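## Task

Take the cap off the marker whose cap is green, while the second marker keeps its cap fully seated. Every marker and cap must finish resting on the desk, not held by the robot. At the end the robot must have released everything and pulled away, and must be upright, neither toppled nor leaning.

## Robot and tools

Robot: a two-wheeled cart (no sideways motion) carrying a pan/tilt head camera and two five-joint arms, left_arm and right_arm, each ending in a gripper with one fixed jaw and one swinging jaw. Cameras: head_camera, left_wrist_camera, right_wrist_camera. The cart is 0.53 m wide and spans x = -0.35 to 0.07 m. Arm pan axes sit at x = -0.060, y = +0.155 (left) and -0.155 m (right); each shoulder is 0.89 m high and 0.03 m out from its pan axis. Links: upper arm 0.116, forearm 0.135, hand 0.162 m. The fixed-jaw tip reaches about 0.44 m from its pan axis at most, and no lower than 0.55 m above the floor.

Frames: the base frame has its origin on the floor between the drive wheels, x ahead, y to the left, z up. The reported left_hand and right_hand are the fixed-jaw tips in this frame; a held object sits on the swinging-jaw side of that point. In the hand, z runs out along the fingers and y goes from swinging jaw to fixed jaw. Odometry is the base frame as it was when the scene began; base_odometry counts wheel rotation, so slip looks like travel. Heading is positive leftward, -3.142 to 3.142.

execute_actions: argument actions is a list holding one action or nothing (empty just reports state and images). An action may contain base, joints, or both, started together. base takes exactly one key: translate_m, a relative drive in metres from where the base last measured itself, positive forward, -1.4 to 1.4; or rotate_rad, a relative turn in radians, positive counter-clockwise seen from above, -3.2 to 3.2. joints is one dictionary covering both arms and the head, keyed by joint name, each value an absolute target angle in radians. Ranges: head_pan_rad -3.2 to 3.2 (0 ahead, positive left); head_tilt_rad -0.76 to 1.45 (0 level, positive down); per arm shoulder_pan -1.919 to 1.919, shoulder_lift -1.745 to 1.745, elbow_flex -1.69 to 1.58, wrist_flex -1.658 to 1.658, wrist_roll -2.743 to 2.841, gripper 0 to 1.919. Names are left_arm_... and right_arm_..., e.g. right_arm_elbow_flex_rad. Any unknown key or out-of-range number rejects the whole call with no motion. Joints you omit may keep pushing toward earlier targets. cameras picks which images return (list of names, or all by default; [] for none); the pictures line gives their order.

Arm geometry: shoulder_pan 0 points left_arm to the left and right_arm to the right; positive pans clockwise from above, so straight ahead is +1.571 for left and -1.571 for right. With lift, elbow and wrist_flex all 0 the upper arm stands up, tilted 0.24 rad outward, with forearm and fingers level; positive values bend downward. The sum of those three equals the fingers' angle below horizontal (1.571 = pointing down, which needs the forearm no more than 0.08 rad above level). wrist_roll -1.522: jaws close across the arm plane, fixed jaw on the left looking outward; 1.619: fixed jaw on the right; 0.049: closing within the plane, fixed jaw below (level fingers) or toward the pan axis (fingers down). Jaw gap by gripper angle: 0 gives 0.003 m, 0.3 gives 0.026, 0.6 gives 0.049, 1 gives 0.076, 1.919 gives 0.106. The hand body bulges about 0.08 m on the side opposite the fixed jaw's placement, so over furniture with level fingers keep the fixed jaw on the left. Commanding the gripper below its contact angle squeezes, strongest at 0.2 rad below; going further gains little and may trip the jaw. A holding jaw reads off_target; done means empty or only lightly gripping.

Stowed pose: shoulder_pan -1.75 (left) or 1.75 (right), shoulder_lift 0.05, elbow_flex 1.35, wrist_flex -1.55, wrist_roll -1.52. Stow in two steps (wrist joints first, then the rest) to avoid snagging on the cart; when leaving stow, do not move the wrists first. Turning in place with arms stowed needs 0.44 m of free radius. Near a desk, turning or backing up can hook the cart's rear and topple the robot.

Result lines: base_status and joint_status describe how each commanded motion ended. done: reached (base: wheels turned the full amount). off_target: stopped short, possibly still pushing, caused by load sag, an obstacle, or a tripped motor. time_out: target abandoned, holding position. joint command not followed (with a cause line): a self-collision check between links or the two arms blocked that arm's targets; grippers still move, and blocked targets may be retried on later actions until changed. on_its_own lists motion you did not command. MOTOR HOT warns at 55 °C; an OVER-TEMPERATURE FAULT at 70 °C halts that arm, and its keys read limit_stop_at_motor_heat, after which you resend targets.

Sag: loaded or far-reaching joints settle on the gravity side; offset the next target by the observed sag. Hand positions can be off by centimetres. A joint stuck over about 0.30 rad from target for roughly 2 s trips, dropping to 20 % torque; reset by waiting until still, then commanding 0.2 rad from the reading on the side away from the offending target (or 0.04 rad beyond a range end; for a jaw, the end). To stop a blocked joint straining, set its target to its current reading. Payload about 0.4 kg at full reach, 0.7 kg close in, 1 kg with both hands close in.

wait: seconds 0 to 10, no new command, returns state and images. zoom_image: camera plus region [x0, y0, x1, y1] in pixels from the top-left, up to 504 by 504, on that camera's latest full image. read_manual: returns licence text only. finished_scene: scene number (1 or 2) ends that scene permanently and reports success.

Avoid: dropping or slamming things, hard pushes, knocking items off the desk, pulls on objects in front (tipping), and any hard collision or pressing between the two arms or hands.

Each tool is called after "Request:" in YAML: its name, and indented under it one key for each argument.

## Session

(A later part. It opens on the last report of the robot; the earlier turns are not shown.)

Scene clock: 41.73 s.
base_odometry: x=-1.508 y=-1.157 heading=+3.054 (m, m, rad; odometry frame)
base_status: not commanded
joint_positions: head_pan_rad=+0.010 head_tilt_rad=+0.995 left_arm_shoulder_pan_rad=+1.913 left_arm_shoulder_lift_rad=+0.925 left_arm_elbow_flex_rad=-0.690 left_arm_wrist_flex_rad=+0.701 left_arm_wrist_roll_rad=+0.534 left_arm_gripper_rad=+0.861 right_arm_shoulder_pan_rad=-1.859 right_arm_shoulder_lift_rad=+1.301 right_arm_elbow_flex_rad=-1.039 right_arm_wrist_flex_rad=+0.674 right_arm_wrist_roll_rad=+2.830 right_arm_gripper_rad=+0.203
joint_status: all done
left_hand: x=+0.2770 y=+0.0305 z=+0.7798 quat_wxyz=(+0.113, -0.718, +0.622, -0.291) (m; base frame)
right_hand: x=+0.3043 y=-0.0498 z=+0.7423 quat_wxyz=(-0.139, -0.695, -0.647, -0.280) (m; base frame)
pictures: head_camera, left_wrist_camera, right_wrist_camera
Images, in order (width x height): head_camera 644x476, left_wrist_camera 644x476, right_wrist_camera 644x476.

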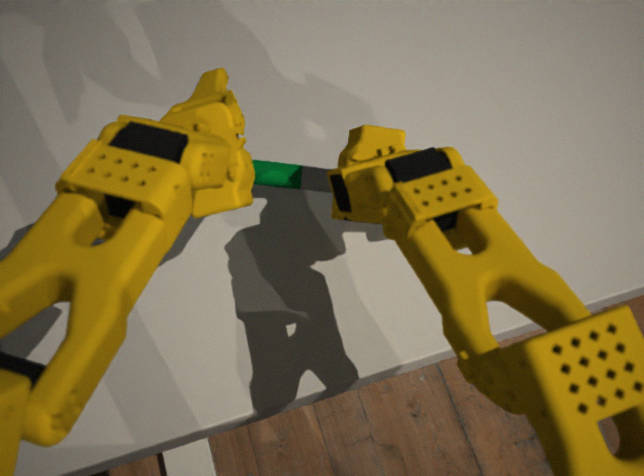

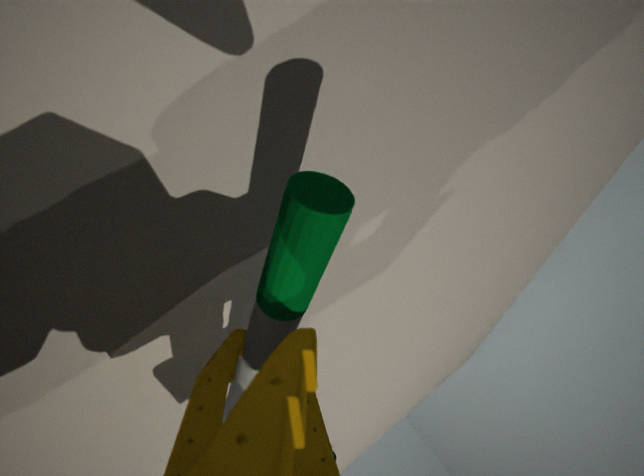

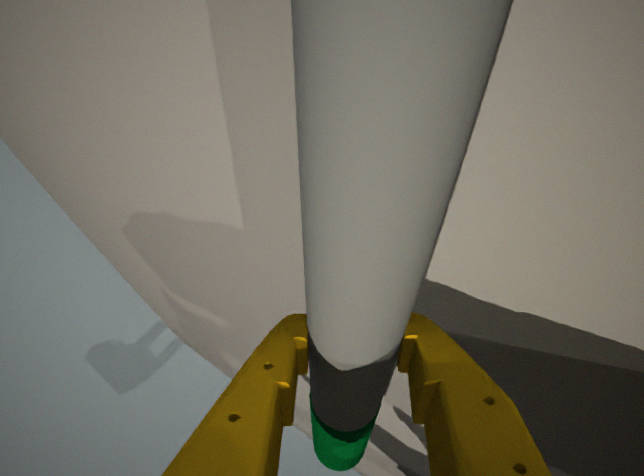

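Request:
execute_actions:
  actions:
    - {"joints":{"left_arm_shoulder_lift_rad":0.97,"left_arm_wrist_roll_rad":0.3,"left_arm_wrist_flex_rad":0.62}}
  cameras: ["left_wrist_camera","head_camera"]

Scene clock: 43.03 s.
base_odometry: x=-1.508 y=-1.157 heading=+3.054 (m, m, rad; odometry frame)
base_status: not commanded
joint_positions: head_pan_rad=+0.010 head_tilt_rad=+0.995 left_arm_shoulder_pan_rad=+1.913 left_arm_shoulder_lift_rad=+0.992 left_arm_elbow_flex_rad=-0.691 left_arm_wrist_flex_rad=+0.633 left_arm_wrist_roll_rad=+0.306 left_arm_gripper_rad=+0.861 right_arm_shoulder_pan_rad=-1.859 right_arm_shoulder_lift_rad=+1.301 right_arm_elbow_flex_rad=-1.039 right_arm_wrist_flex_rad=+0.674 right_arm_wrist_roll_rad=+2.830 right_arm_gripper_rad=+0.203
joint_status: all done
left_hand: x=+0.2780 y=+0.0319 z=+0.7635 quat_wxyz=(+0.146, -0.642, +0.700, -0.277) (m; base frame)
right_hand: x=+0.3043 y=-0.0498 z=+0.7423 quat_wxyz=(-0.139, -0.695, -0.647, -0.280) (m; base frame)
pictures: head_camera, left_wrist_camera
Images, in order (width x height): head_camera 644x476, left_wrist_camera 644x476.

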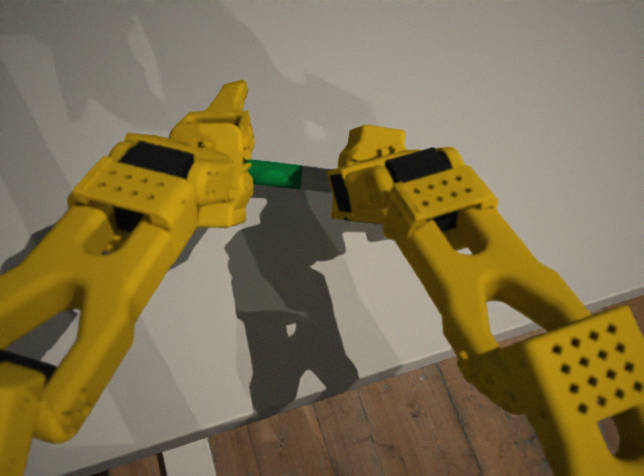

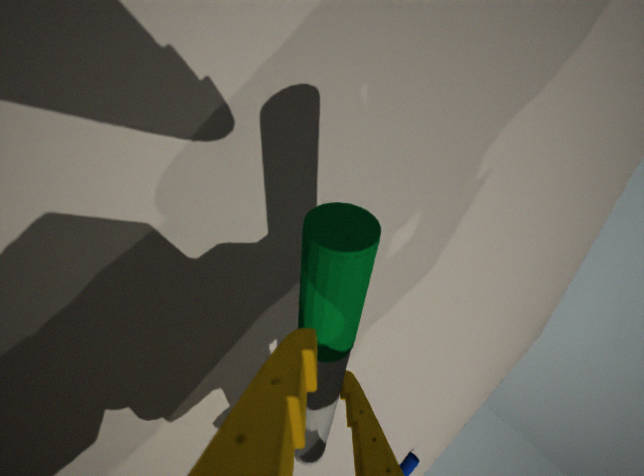

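Good; descend more.

Request:
execute_actions:
  actions:
    - {"joints":{"left_arm_shoulder_lift_rad":1.07,"left_arm_wrist_flex_rad":0.58}}
  cameras: ["left_wrist_camera","head_camera"]

Scene clock: 43.83 s.
base_odometry: x=-1.508 y=-1.157 heading=+3.054 (m, m, rad; odometry frame)
base_status: not commanded
joint_positions: head_pan_rad=+0.010 head_tilt_rad=+0.995 left_arm_shoulder_pan_rad=+1.913 left_arm_shoulder_lift_rad=+1.092 left_arm_elbow_flex_rad=-0.691 left_arm_wrist_flex_rad=+0.592 left_arm_wrist_roll_rad=+0.306 left_arm_gripper_rad=+0.861 right_arm_shoulder_pan_rad=-1.859 right_arm_shoulder_lift_rad=+1.301 right_arm_elbow_flex_rad=-1.039 right_arm_wrist_flex_rad=+0.674 right_arm_wrist_roll_rad=+2.830 right_arm_gripper_rad=+0.203
joint_status: all done
left_hand: x=+0.2697 y=+0.0349 z=+0.7347 quat_wxyz=(+0.133, -0.648, +0.706, -0.252) (m; base frame)
right_hand: x=+0.3043 y=-0.0498 z=+0.7423 quat_wxyz=(-0.139, -0.695, -0.647, -0.280) (m; base frame)
pictures: head_camera, left_wrist_camera
Images, in order (width x height): head_camera 644x476, left_wrist_camera 644x476.

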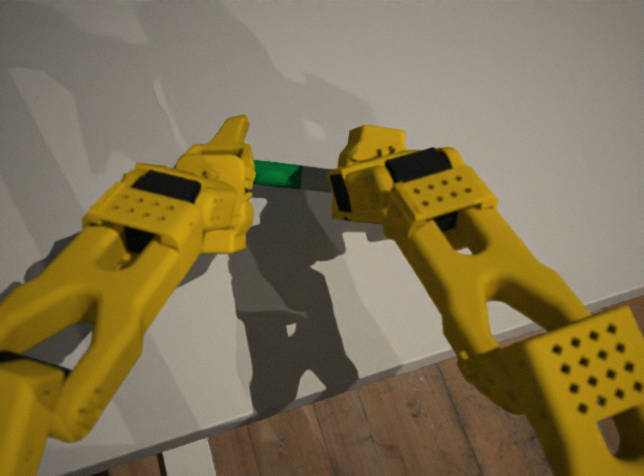

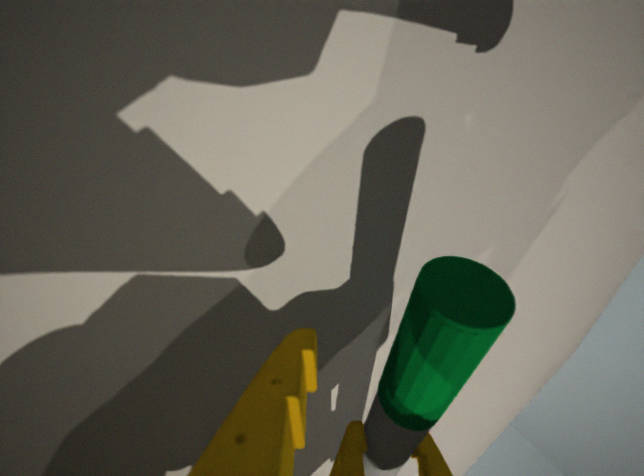

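Request:
execute_actions:
  actions:
    - {"joints":{"left_arm_shoulder_lift_rad":1.1,"left_arm_wrist_flex_rad":0.45}}
  cameras: ["left_wrist_camera"]

Request:
execute_actions:
  actions:
    - {"joints":{"left_arm_gripper_rad":0.02}}
  cameras: ["left_wrist_camera","head_camera"]

Scene clock: 44.97 s.
base_odometry: x=-1.508 y=-1.157 heading=+3.054 (m, m, rad; odometry frame)
base_status: not commanded
joint_positions: head_pan_rad=+0.010 head_tilt_rad=+0.995 left_arm_shoulder_pan_rad=+1.913 left_arm_shoulder_lift_rad=+1.121 left_arm_elbow_flex_rad=-0.691 left_arm_wrist_flex_rad=+0.463 left_arm_wrist_roll_rad=+0.306 left_arm_gripper_rad=+0.861 right_arm_shoulder_pan_rad=-1.859 right_arm_shoulder_lift_rad=+1.301 right_arm_elbow_flex_rad=-1.039 right_arm_wrist_flex_rad=+0.674 right_arm_wrist_roll_rad=+2.830 right_arm_gripper_rad=+0.203
joint_status: all done
left_hand: x=+0.2816 y=+0.0306 z=+0.7365 quat_wxyz=(+0.155, -0.638, +0.695, -0.294) (m; base frame)
right_hand: x=+0.3043 y=-0.0498 z=+0.7423 quat_wxyz=(-0.139, -0.695, -0.647, -0.280) (m; base frame)
pictures: left_wrist_camera
Images, in order (width x height): left_wrist_camera 644x476.

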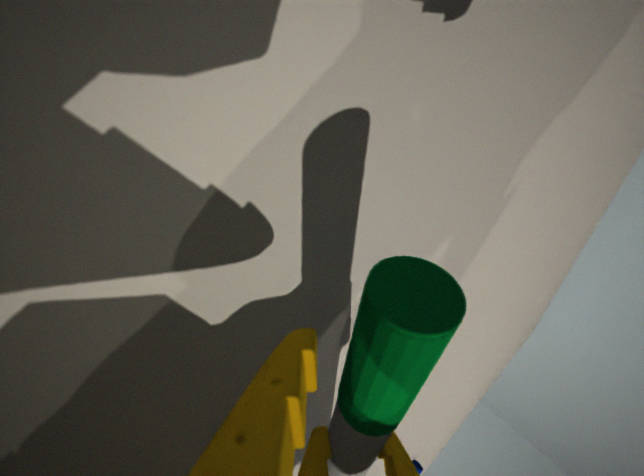

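Scene clock: 45.90 s.
base_odometry: x=-1.508 y=-1.157 heading=+3.054 (m, m, rad; odometry frame)
base_status: not commanded
joint_positions: head_pan_rad=+0.010 head_tilt_rad=+0.995 left_arm_shoulder_pan_rad=+1.913 left_arm_shoulder_lift_rad=+1.121 left_arm_elbow_flex_rad=-0.700 left_arm_wrist_flex_rad=+0.455 left_arm_wrist_roll_rad=+0.306 left_arm_gripper_rad=+0.033 right_arm_shoulder_pan_rad=-1.862 right_arm_shoulder_lift_rad=+1.316 right_arm_elbow_flex_rad=-1.039 right_arm_wrist_flex_rad=+0.674 right_arm_wrist_roll_rad=+2.833 right_arm_gripper_rad=+0.203
joint_status: all done
left_hand: x=+0.2841 y=+0.0297 z=+0.7393 quat_wxyz=(+0.159, -0.636, +0.693, -0.301) (m; base frame)
right_hand: x=+0.3017 y=-0.0493 z=+0.7370 quat_wxyz=(-0.136, -0.695, -0.651, -0.273) (m; base frame)
pictures: head_camera, left_wrist_camera
Images, in order (width x height): head_camera 644x476, left_wrist_camera 644x476.

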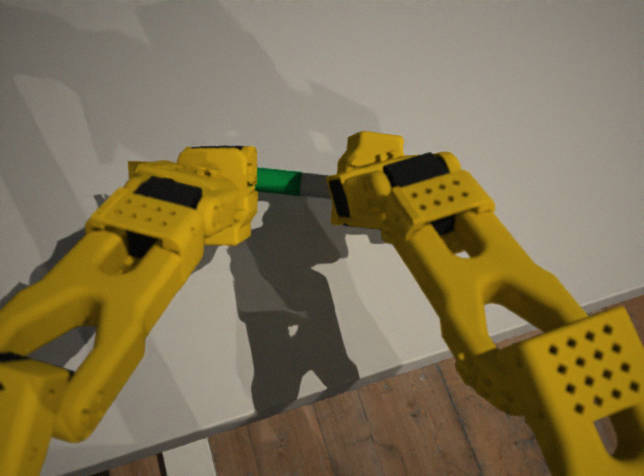

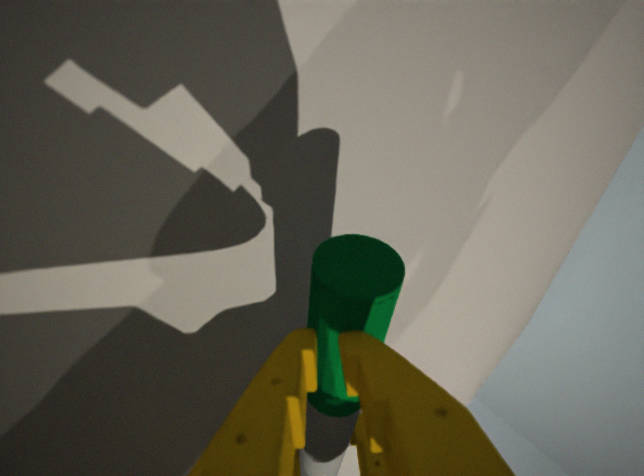

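Request:
execute_actions:
  actions:
    - {"joints":{"left_arm_gripper_rad":0.8}}
  cameras: []

Request:
execute_actions:
  actions:
    - {"joints":{"right_arm_shoulder_lift_rad":1.17,"right_arm_wrist_flex_rad":0.72,"left_arm_wrist_flex_rad":0.5}}
  cameras: ["left_wrist_camera","head_camera"]

Scene clock: 47.27 s.
base_odometry: x=-1.508 y=-1.157 heading=+3.054 (m, m, rad; odometry frame)
base_status: not commanded
joint_positions: head_pan_rad=+0.010 head_tilt_rad=+0.995 left_arm_shoulder_pan_rad=+1.913 left_arm_shoulder_lift_rad=+1.121 left_arm_elbow_flex_rad=-0.700 left_arm_wrist_flex_rad=+0.455 left_arm_wrist_roll_rad=+0.306 left_arm_gripper_rad=+0.788 right_arm_shoulder_pan_rad=-1.862 right_arm_shoulder_lift_rad=+1.316 right_arm_elbow_flex_rad=-1.040 right_arm_wrist_flex_rad=+0.672 right_arm_wrist_roll_rad=+2.833 right_arm_gripper_rad=+0.203
joint_status: all done
left_hand: x=+0.2841 y=+0.0297 z=+0.7393 quat_wxyz=(+0.159, -0.636, +0.693, -0.301) (m; base frame)
right_hand: x=+0.3022 y=-0.0492 z=+0.7375 quat_wxyz=(-0.136, -0.695, -0.651, -0.274) (m; base frame)
pictures: none
No camera images: the call's "cameras" was empty. Leave "cameras" out to get every camera's image.

Scene clock: 48.00 s.
base_odometry: x=-1.508 y=-1.157 heading=+3.054 (m, m, rad; odometry frame)
base_status: not commanded
joint_positions: head_pan_rad=+0.010 head_tilt_rad=+0.995 left_arm_shoulder_pan_rad=+1.913 left_arm_shoulder_lift_rad=+1.121 left_arm_elbow_flex_rad=-0.700 left_arm_wrist_flex_rad=+0.498 left_arm_wrist_roll_rad=+0.306 left_arm_gripper_rad=+0.789 right_arm_shoulder_pan_rad=-1.862 right_arm_shoulder_lift_rad=+1.239 right_arm_elbow_flex_rad=-1.040 right_arm_wrist_flex_rad=+0.717 right_arm_wrist_roll_rad=+2.833 right_arm_gripper_rad=+0.203
joint_status: all done
left_hand: x=+0.2788 y=+0.0316 z=+0.7352 quat_wxyz=(+0.149, -0.641, +0.698, -0.283) (m; base frame)
right_hand: x=+0.3075 y=-0.0476 z=+0.7598 quat_wxyz=(-0.143, -0.691, -0.647, -0.288) (m; base frame)
pictures: head_camera, left_wrist_camera
Images, in order (width x height): head_camera 644x476, left_wrist_camera 644x476.

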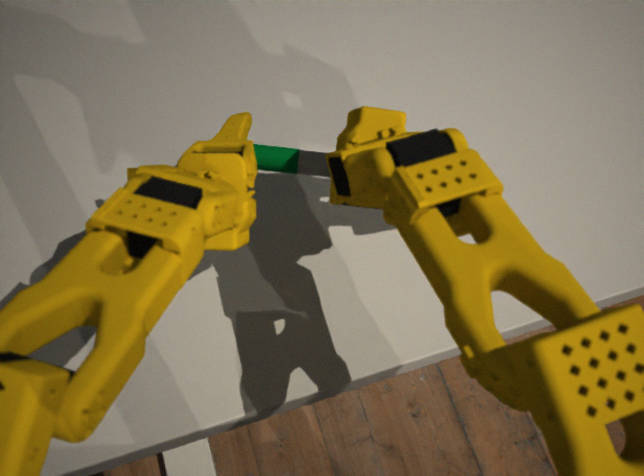

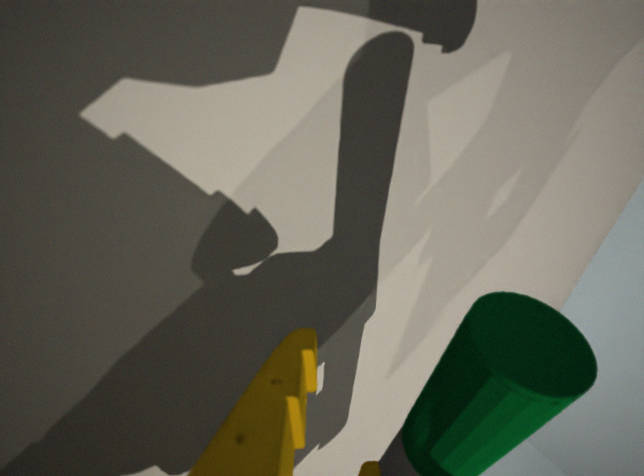

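Request:
execute_actions:
  actions:
    - {"joints":{"left_arm_wrist_flex_rad":0.36}}
  cameras: ["left_wrist_camera"]

Request:
execute_actions:
  actions:
    - {"joints":{"left_arm_gripper_rad":0.02}}
  cameras: ["left_wrist_camera","head_camera"]

Scene clock: 49.10 s.
base_odometry: x=-1.508 y=-1.157 heading=+3.054 (m, m, rad; odometry frame)
base_status: not commanded
joint_positions: head_pan_rad=+0.010 head_tilt_rad=+0.995 left_arm_shoulder_pan_rad=+1.913 left_arm_shoulder_lift_rad=+1.121 left_arm_elbow_flex_rad=-0.700 left_arm_wrist_flex_rad=+0.372 left_arm_wrist_roll_rad=+0.306 left_arm_gripper_rad=+0.789 right_arm_shoulder_pan_rad=-1.862 right_arm_shoulder_lift_rad=+1.239 right_arm_elbow_flex_rad=-1.040 right_arm_wrist_flex_rad=+0.717 right_arm_wrist_roll_rad=+2.833 right_arm_gripper_rad=+0.203
joint_status: all done
left_hand: x=+0.2938 y=+0.0263 z=+0.7477 quat_wxyz=(+0.177, -0.626, +0.682, -0.335) (m; base frame)
right_hand: x=+0.3075 y=-0.0476 z=+0.7598 quat_wxyz=(-0.143, -0.691, -0.647, -0.288) (m; base frame)
pictures: left_wrist_camera
Images, in order (width x height): left_wrist_camera 644x476.

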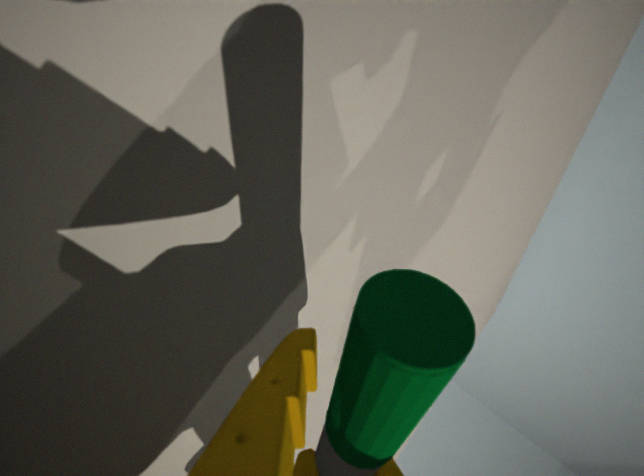

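Scene clock: 50.03 s.
base_odometry: x=-1.508 y=-1.157 heading=+3.054 (m, m, rad; odometry frame)
base_status: not commanded
joint_positions: head_pan_rad=+0.010 head_tilt_rad=+0.995 left_arm_shoulder_pan_rad=+1.913 left_arm_shoulder_lift_rad=+1.121 left_arm_elbow_flex_rad=-0.702 left_arm_wrist_flex_rad=+0.366 left_arm_wrist_roll_rad=+0.306 left_arm_gripper_rad=+0.217 right_arm_shoulder_pan_rad=-1.862 right_arm_shoulder_lift_rad=+1.239 right_arm_elbow_flex_rad=-1.040 right_arm_wrist_flex_rad=+0.720 right_arm_wrist_roll_rad=+2.833 right_arm_gripper_rad=+0.203
joint_status: left_arm_gripper_rad off_target (ended at +0.217, target +0.020)
left_hand: x=+0.2947 y=+0.0260 z=+0.7487 quat_wxyz=(+0.179, -0.625, +0.681, -0.339) (m; base frame)
right_hand: x=+0.3072 y=-0.0477 z=+0.7595 quat_wxyz=(-0.142, -0.692, -0.648, -0.287) (m; base frame)
pictures: head_camera, left_wrist_camera
Images, in order (width x height): head_camera 644x476, left_wrist_camera 644x476.

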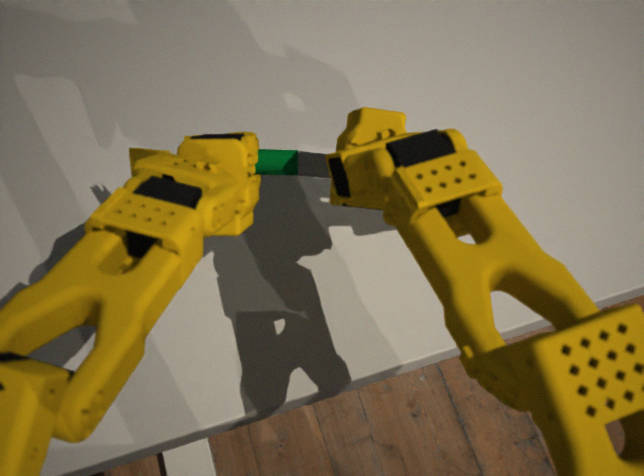

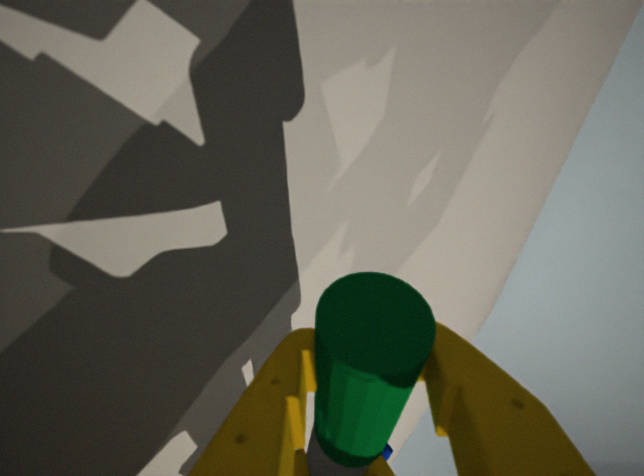

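Gripped. Pull.

Request:
execute_actions:
  actions:
    - {"joints":{"left_arm_shoulder_pan_rad":1.68,"right_arm_shoulder_pan_rad":-1.63}}
  cameras: ["head_camera"]

Scene clock: 51.10 s.
base_odometry: x=-1.508 y=-1.157 heading=+3.054 (m, m, rad; odometry frame)
base_status: not commanded
joint_positions: head_pan_rad=+0.010 head_tilt_rad=+0.995 left_arm_shoulder_pan_rad=+1.686 left_arm_shoulder_lift_rad=+1.122 left_arm_elbow_flex_rad=-0.702 left_arm_wrist_flex_rad=+0.366 left_arm_wrist_roll_rad=+0.306 left_arm_gripper_rad=+0.217 right_arm_shoulder_pan_rad=-1.640 right_arm_shoulder_lift_rad=+1.238 right_arm_elbow_flex_rad=-1.040 right_arm_wrist_flex_rad=+0.720 right_arm_wrist_roll_rad=+2.833 right_arm_gripper_rad=+0.203
joint_status: all done
left_hand: x=+0.3144 y=+0.1091 z=+0.7482 quat_wxyz=(+0.215, -0.698, +0.606, -0.316) (m; base frame)
right_hand: x=+0.3220 y=-0.1313 z=+0.7600 quat_wxyz=(-0.174, -0.759, -0.567, -0.270) (m; base frame)
pictures: head_camera
Images, in order (width x height): head_camera 644x476.

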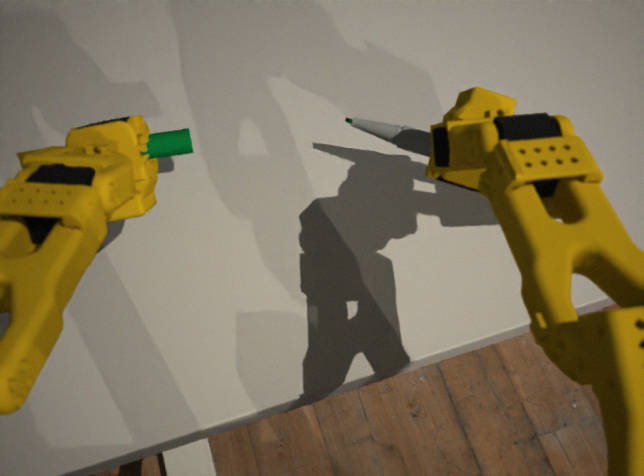

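Request:
execute_actions:
  actions:
    - {"joints":{"left_arm_shoulder_lift_rad":1.18,"right_arm_shoulder_lift_rad":1.31}}
  cameras: []

Request:
execute_actions:
  actions:
    - {"joints":{"left_arm_gripper_rad":0.7,"right_arm_gripper_rad":0.7}}
  cameras: []

Request:
execute_actions:
  actions:
    - {"joints":{"left_arm_shoulder_lift_rad":0.5,"right_arm_shoulder_lift_rad":0.7}}
  cameras: []

Request:
execute_actions:
  actions:
    - {"base":{"translate_m":-0.4},"joints":{"head_tilt_rad":0.6,"left_arm_shoulder_pan_rad":0.8,"right_arm_shoulder_pan_rad":-0.8}}
  cameras: ["head_camera"]

Scene clock: 52.27 s.
base_odometry: x=-1.508 y=-1.157 heading=+3.054 (m, m, rad; odometry frame)
base_status: not commanded
joint_positions: head_pan_rad=+0.010 head_tilt_rad=+0.995 left_arm_shoulder_pan_rad=+1.686 left_arm_shoulder_lift_rad=+1.202 left_arm_elbow_flex_rad=-0.702 left_arm_wrist_flex_rad=+0.366 left_arm_wrist_roll_rad=+0.306 left_arm_gripper_rad=+0.217 right_arm_shoulder_pan_rad=-1.640 right_arm_shoulder_lift_rad=+1.333 right_arm_elbow_flex_rad=-1.048 right_arm_wrist_flex_rad=+0.720 right_arm_wrist_roll_rad=+2.833 right_arm_gripper_rad=+0.203
joint_status: all done
left_hand: x=+0.3018 y=+0.1106 z=+0.7210 quat_wxyz=(+0.194, -0.709, +0.615, -0.285) (m; base frame)
right_hand: x=+0.3090 y=-0.1322 z=+0.7289 quat_wxyz=(-0.151, -0.769, -0.575, -0.235) (m; base frame)
pictures: none
No camera images: the call's "cameras" was empty. Leave "cameras" out to get every camera's image.

Scene clock: 53.17 s.
base_odometry: x=-1.508 y=-1.157 heading=+3.054 (m, m, rad; odometry frame)
base_status: not commanded
joint_positions: head_pan_rad=+0.010 head_tilt_rad=+0.995 left_arm_shoulder_pan_rad=+1.686 left_arm_shoulder_lift_rad=+1.202 left_arm_elbow_flex_rad=-0.702 left_arm_wrist_flex_rad=+0.366 left_arm_wrist_roll_rad=+0.306 left_arm_gripper_rad=+0.688 right_arm_shoulder_pan_rad=-1.638 right_arm_shoulder_lift_rad=+1.314 right_arm_elbow_flex_rad=-1.078 right_arm_wrist_flex_rad=+0.720 right_arm_wrist_roll_rad=+2.833 right_arm_gripper_rad=+0.686
joint_status: all done
left_hand: x=+0.3018 y=+0.1106 z=+0.7210 quat_wxyz=(+0.194, -0.709, +0.615, -0.285) (m; base frame)
right_hand: x=+0.3168 y=-0.1322 z=+0.7422 quat_wxyz=(-0.164, -0.764, -0.570, -0.254) (m; base frame)
pictures: none
No camera images: the call's "cameras" was empty. Leave "cameras" out to get every camera's image.

Scene clock: 54.37 s.
base_odometry: x=-1.508 y=-1.157 heading=+3.054 (m, m, rad; odometry frame)
base_status: not commanded
joint_positions: head_pan_rad=+0.010 head_tilt_rad=+0.995 left_arm_shoulder_pan_rad=+1.686 left_arm_shoulder_lift_rad=+0.559 left_arm_elbow_flex_rad=-0.702 left_arm_wrist_flex_rad=+0.366 left_arm_wrist_roll_rad=+0.306 left_arm_gripper_rad=+0.689 right_arm_shoulder_pan_rad=-1.638 right_arm_shoulder_lift_rad=+0.761 right_arm_elbow_flex_rad=-1.068 right_arm_wrist_flex_rad=+0.720 right_arm_wrist_roll_rad=+2.833 right_arm_gripper_rad=+0.691
joint_status: all done
left_hand: x=+0.3386 y=+0.1063 z=+0.9558 quat_wxyz=(+0.352, -0.590, +0.512, -0.515) (m; base frame)
right_hand: x=+0.3446 y=-0.1303 z=+0.9444 quat_wxyz=(-0.297, -0.671, -0.500, -0.460) (m; base frame)
pictures: none
No camera images: the call's "cameras" was empty. Leave "cameras" out to get every camera's image.

Scene clock: 57.13 s.
base_odometry: x=-1.110 y=-1.193 heading=+3.052 (m, m, rad; odometry frame)
base_status: done
joint_positions: head_pan_rad=+0.010 head_tilt_rad=+0.614 left_arm_shoulder_pan_rad=+0.806 left_arm_shoulder_lift_rad=+0.559 left_arm_elbow_flex_rad=-0.702 left_arm_wrist_flex_rad=+0.366 left_arm_wrist_roll_rad=+0.306 left_arm_gripper_rad=+0.689 right_arm_shoulder_pan_rad=-0.808 right_arm_shoulder_lift_rad=+0.761 right_arm_elbow_flex_rad=-1.068 right_arm_wrist_flex_rad=+0.720 right_arm_wrist_roll_rad=+2.833 right_arm_gripper_rad=+0.691
joint_status: all done
left_hand: x=+0.2313 y=+0.4313 z=+0.9558 quat_wxyz=(+0.538, -0.752, +0.212, -0.316) (m; base frame)
right_hand: x=+0.2313 y=-0.4369 z=+0.9444 quat_wxyz=(-0.457, -0.816, -0.187, -0.301) (m; base frame)
pictures: head_camera
Images, in order (width x height): head_camera 644x476.

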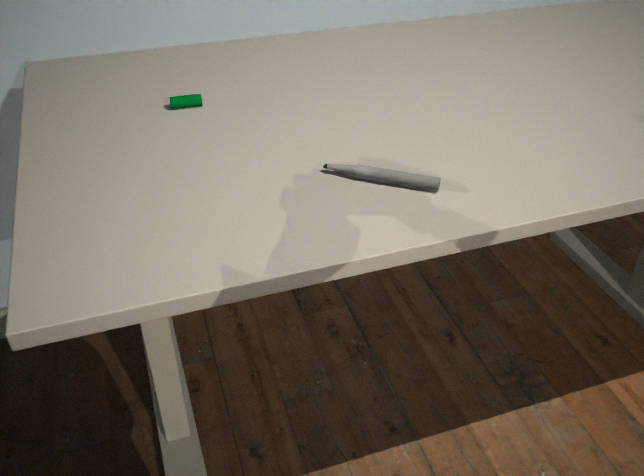

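Request:
finished_scene:
  scene: 2

The scene is finished: the task was done.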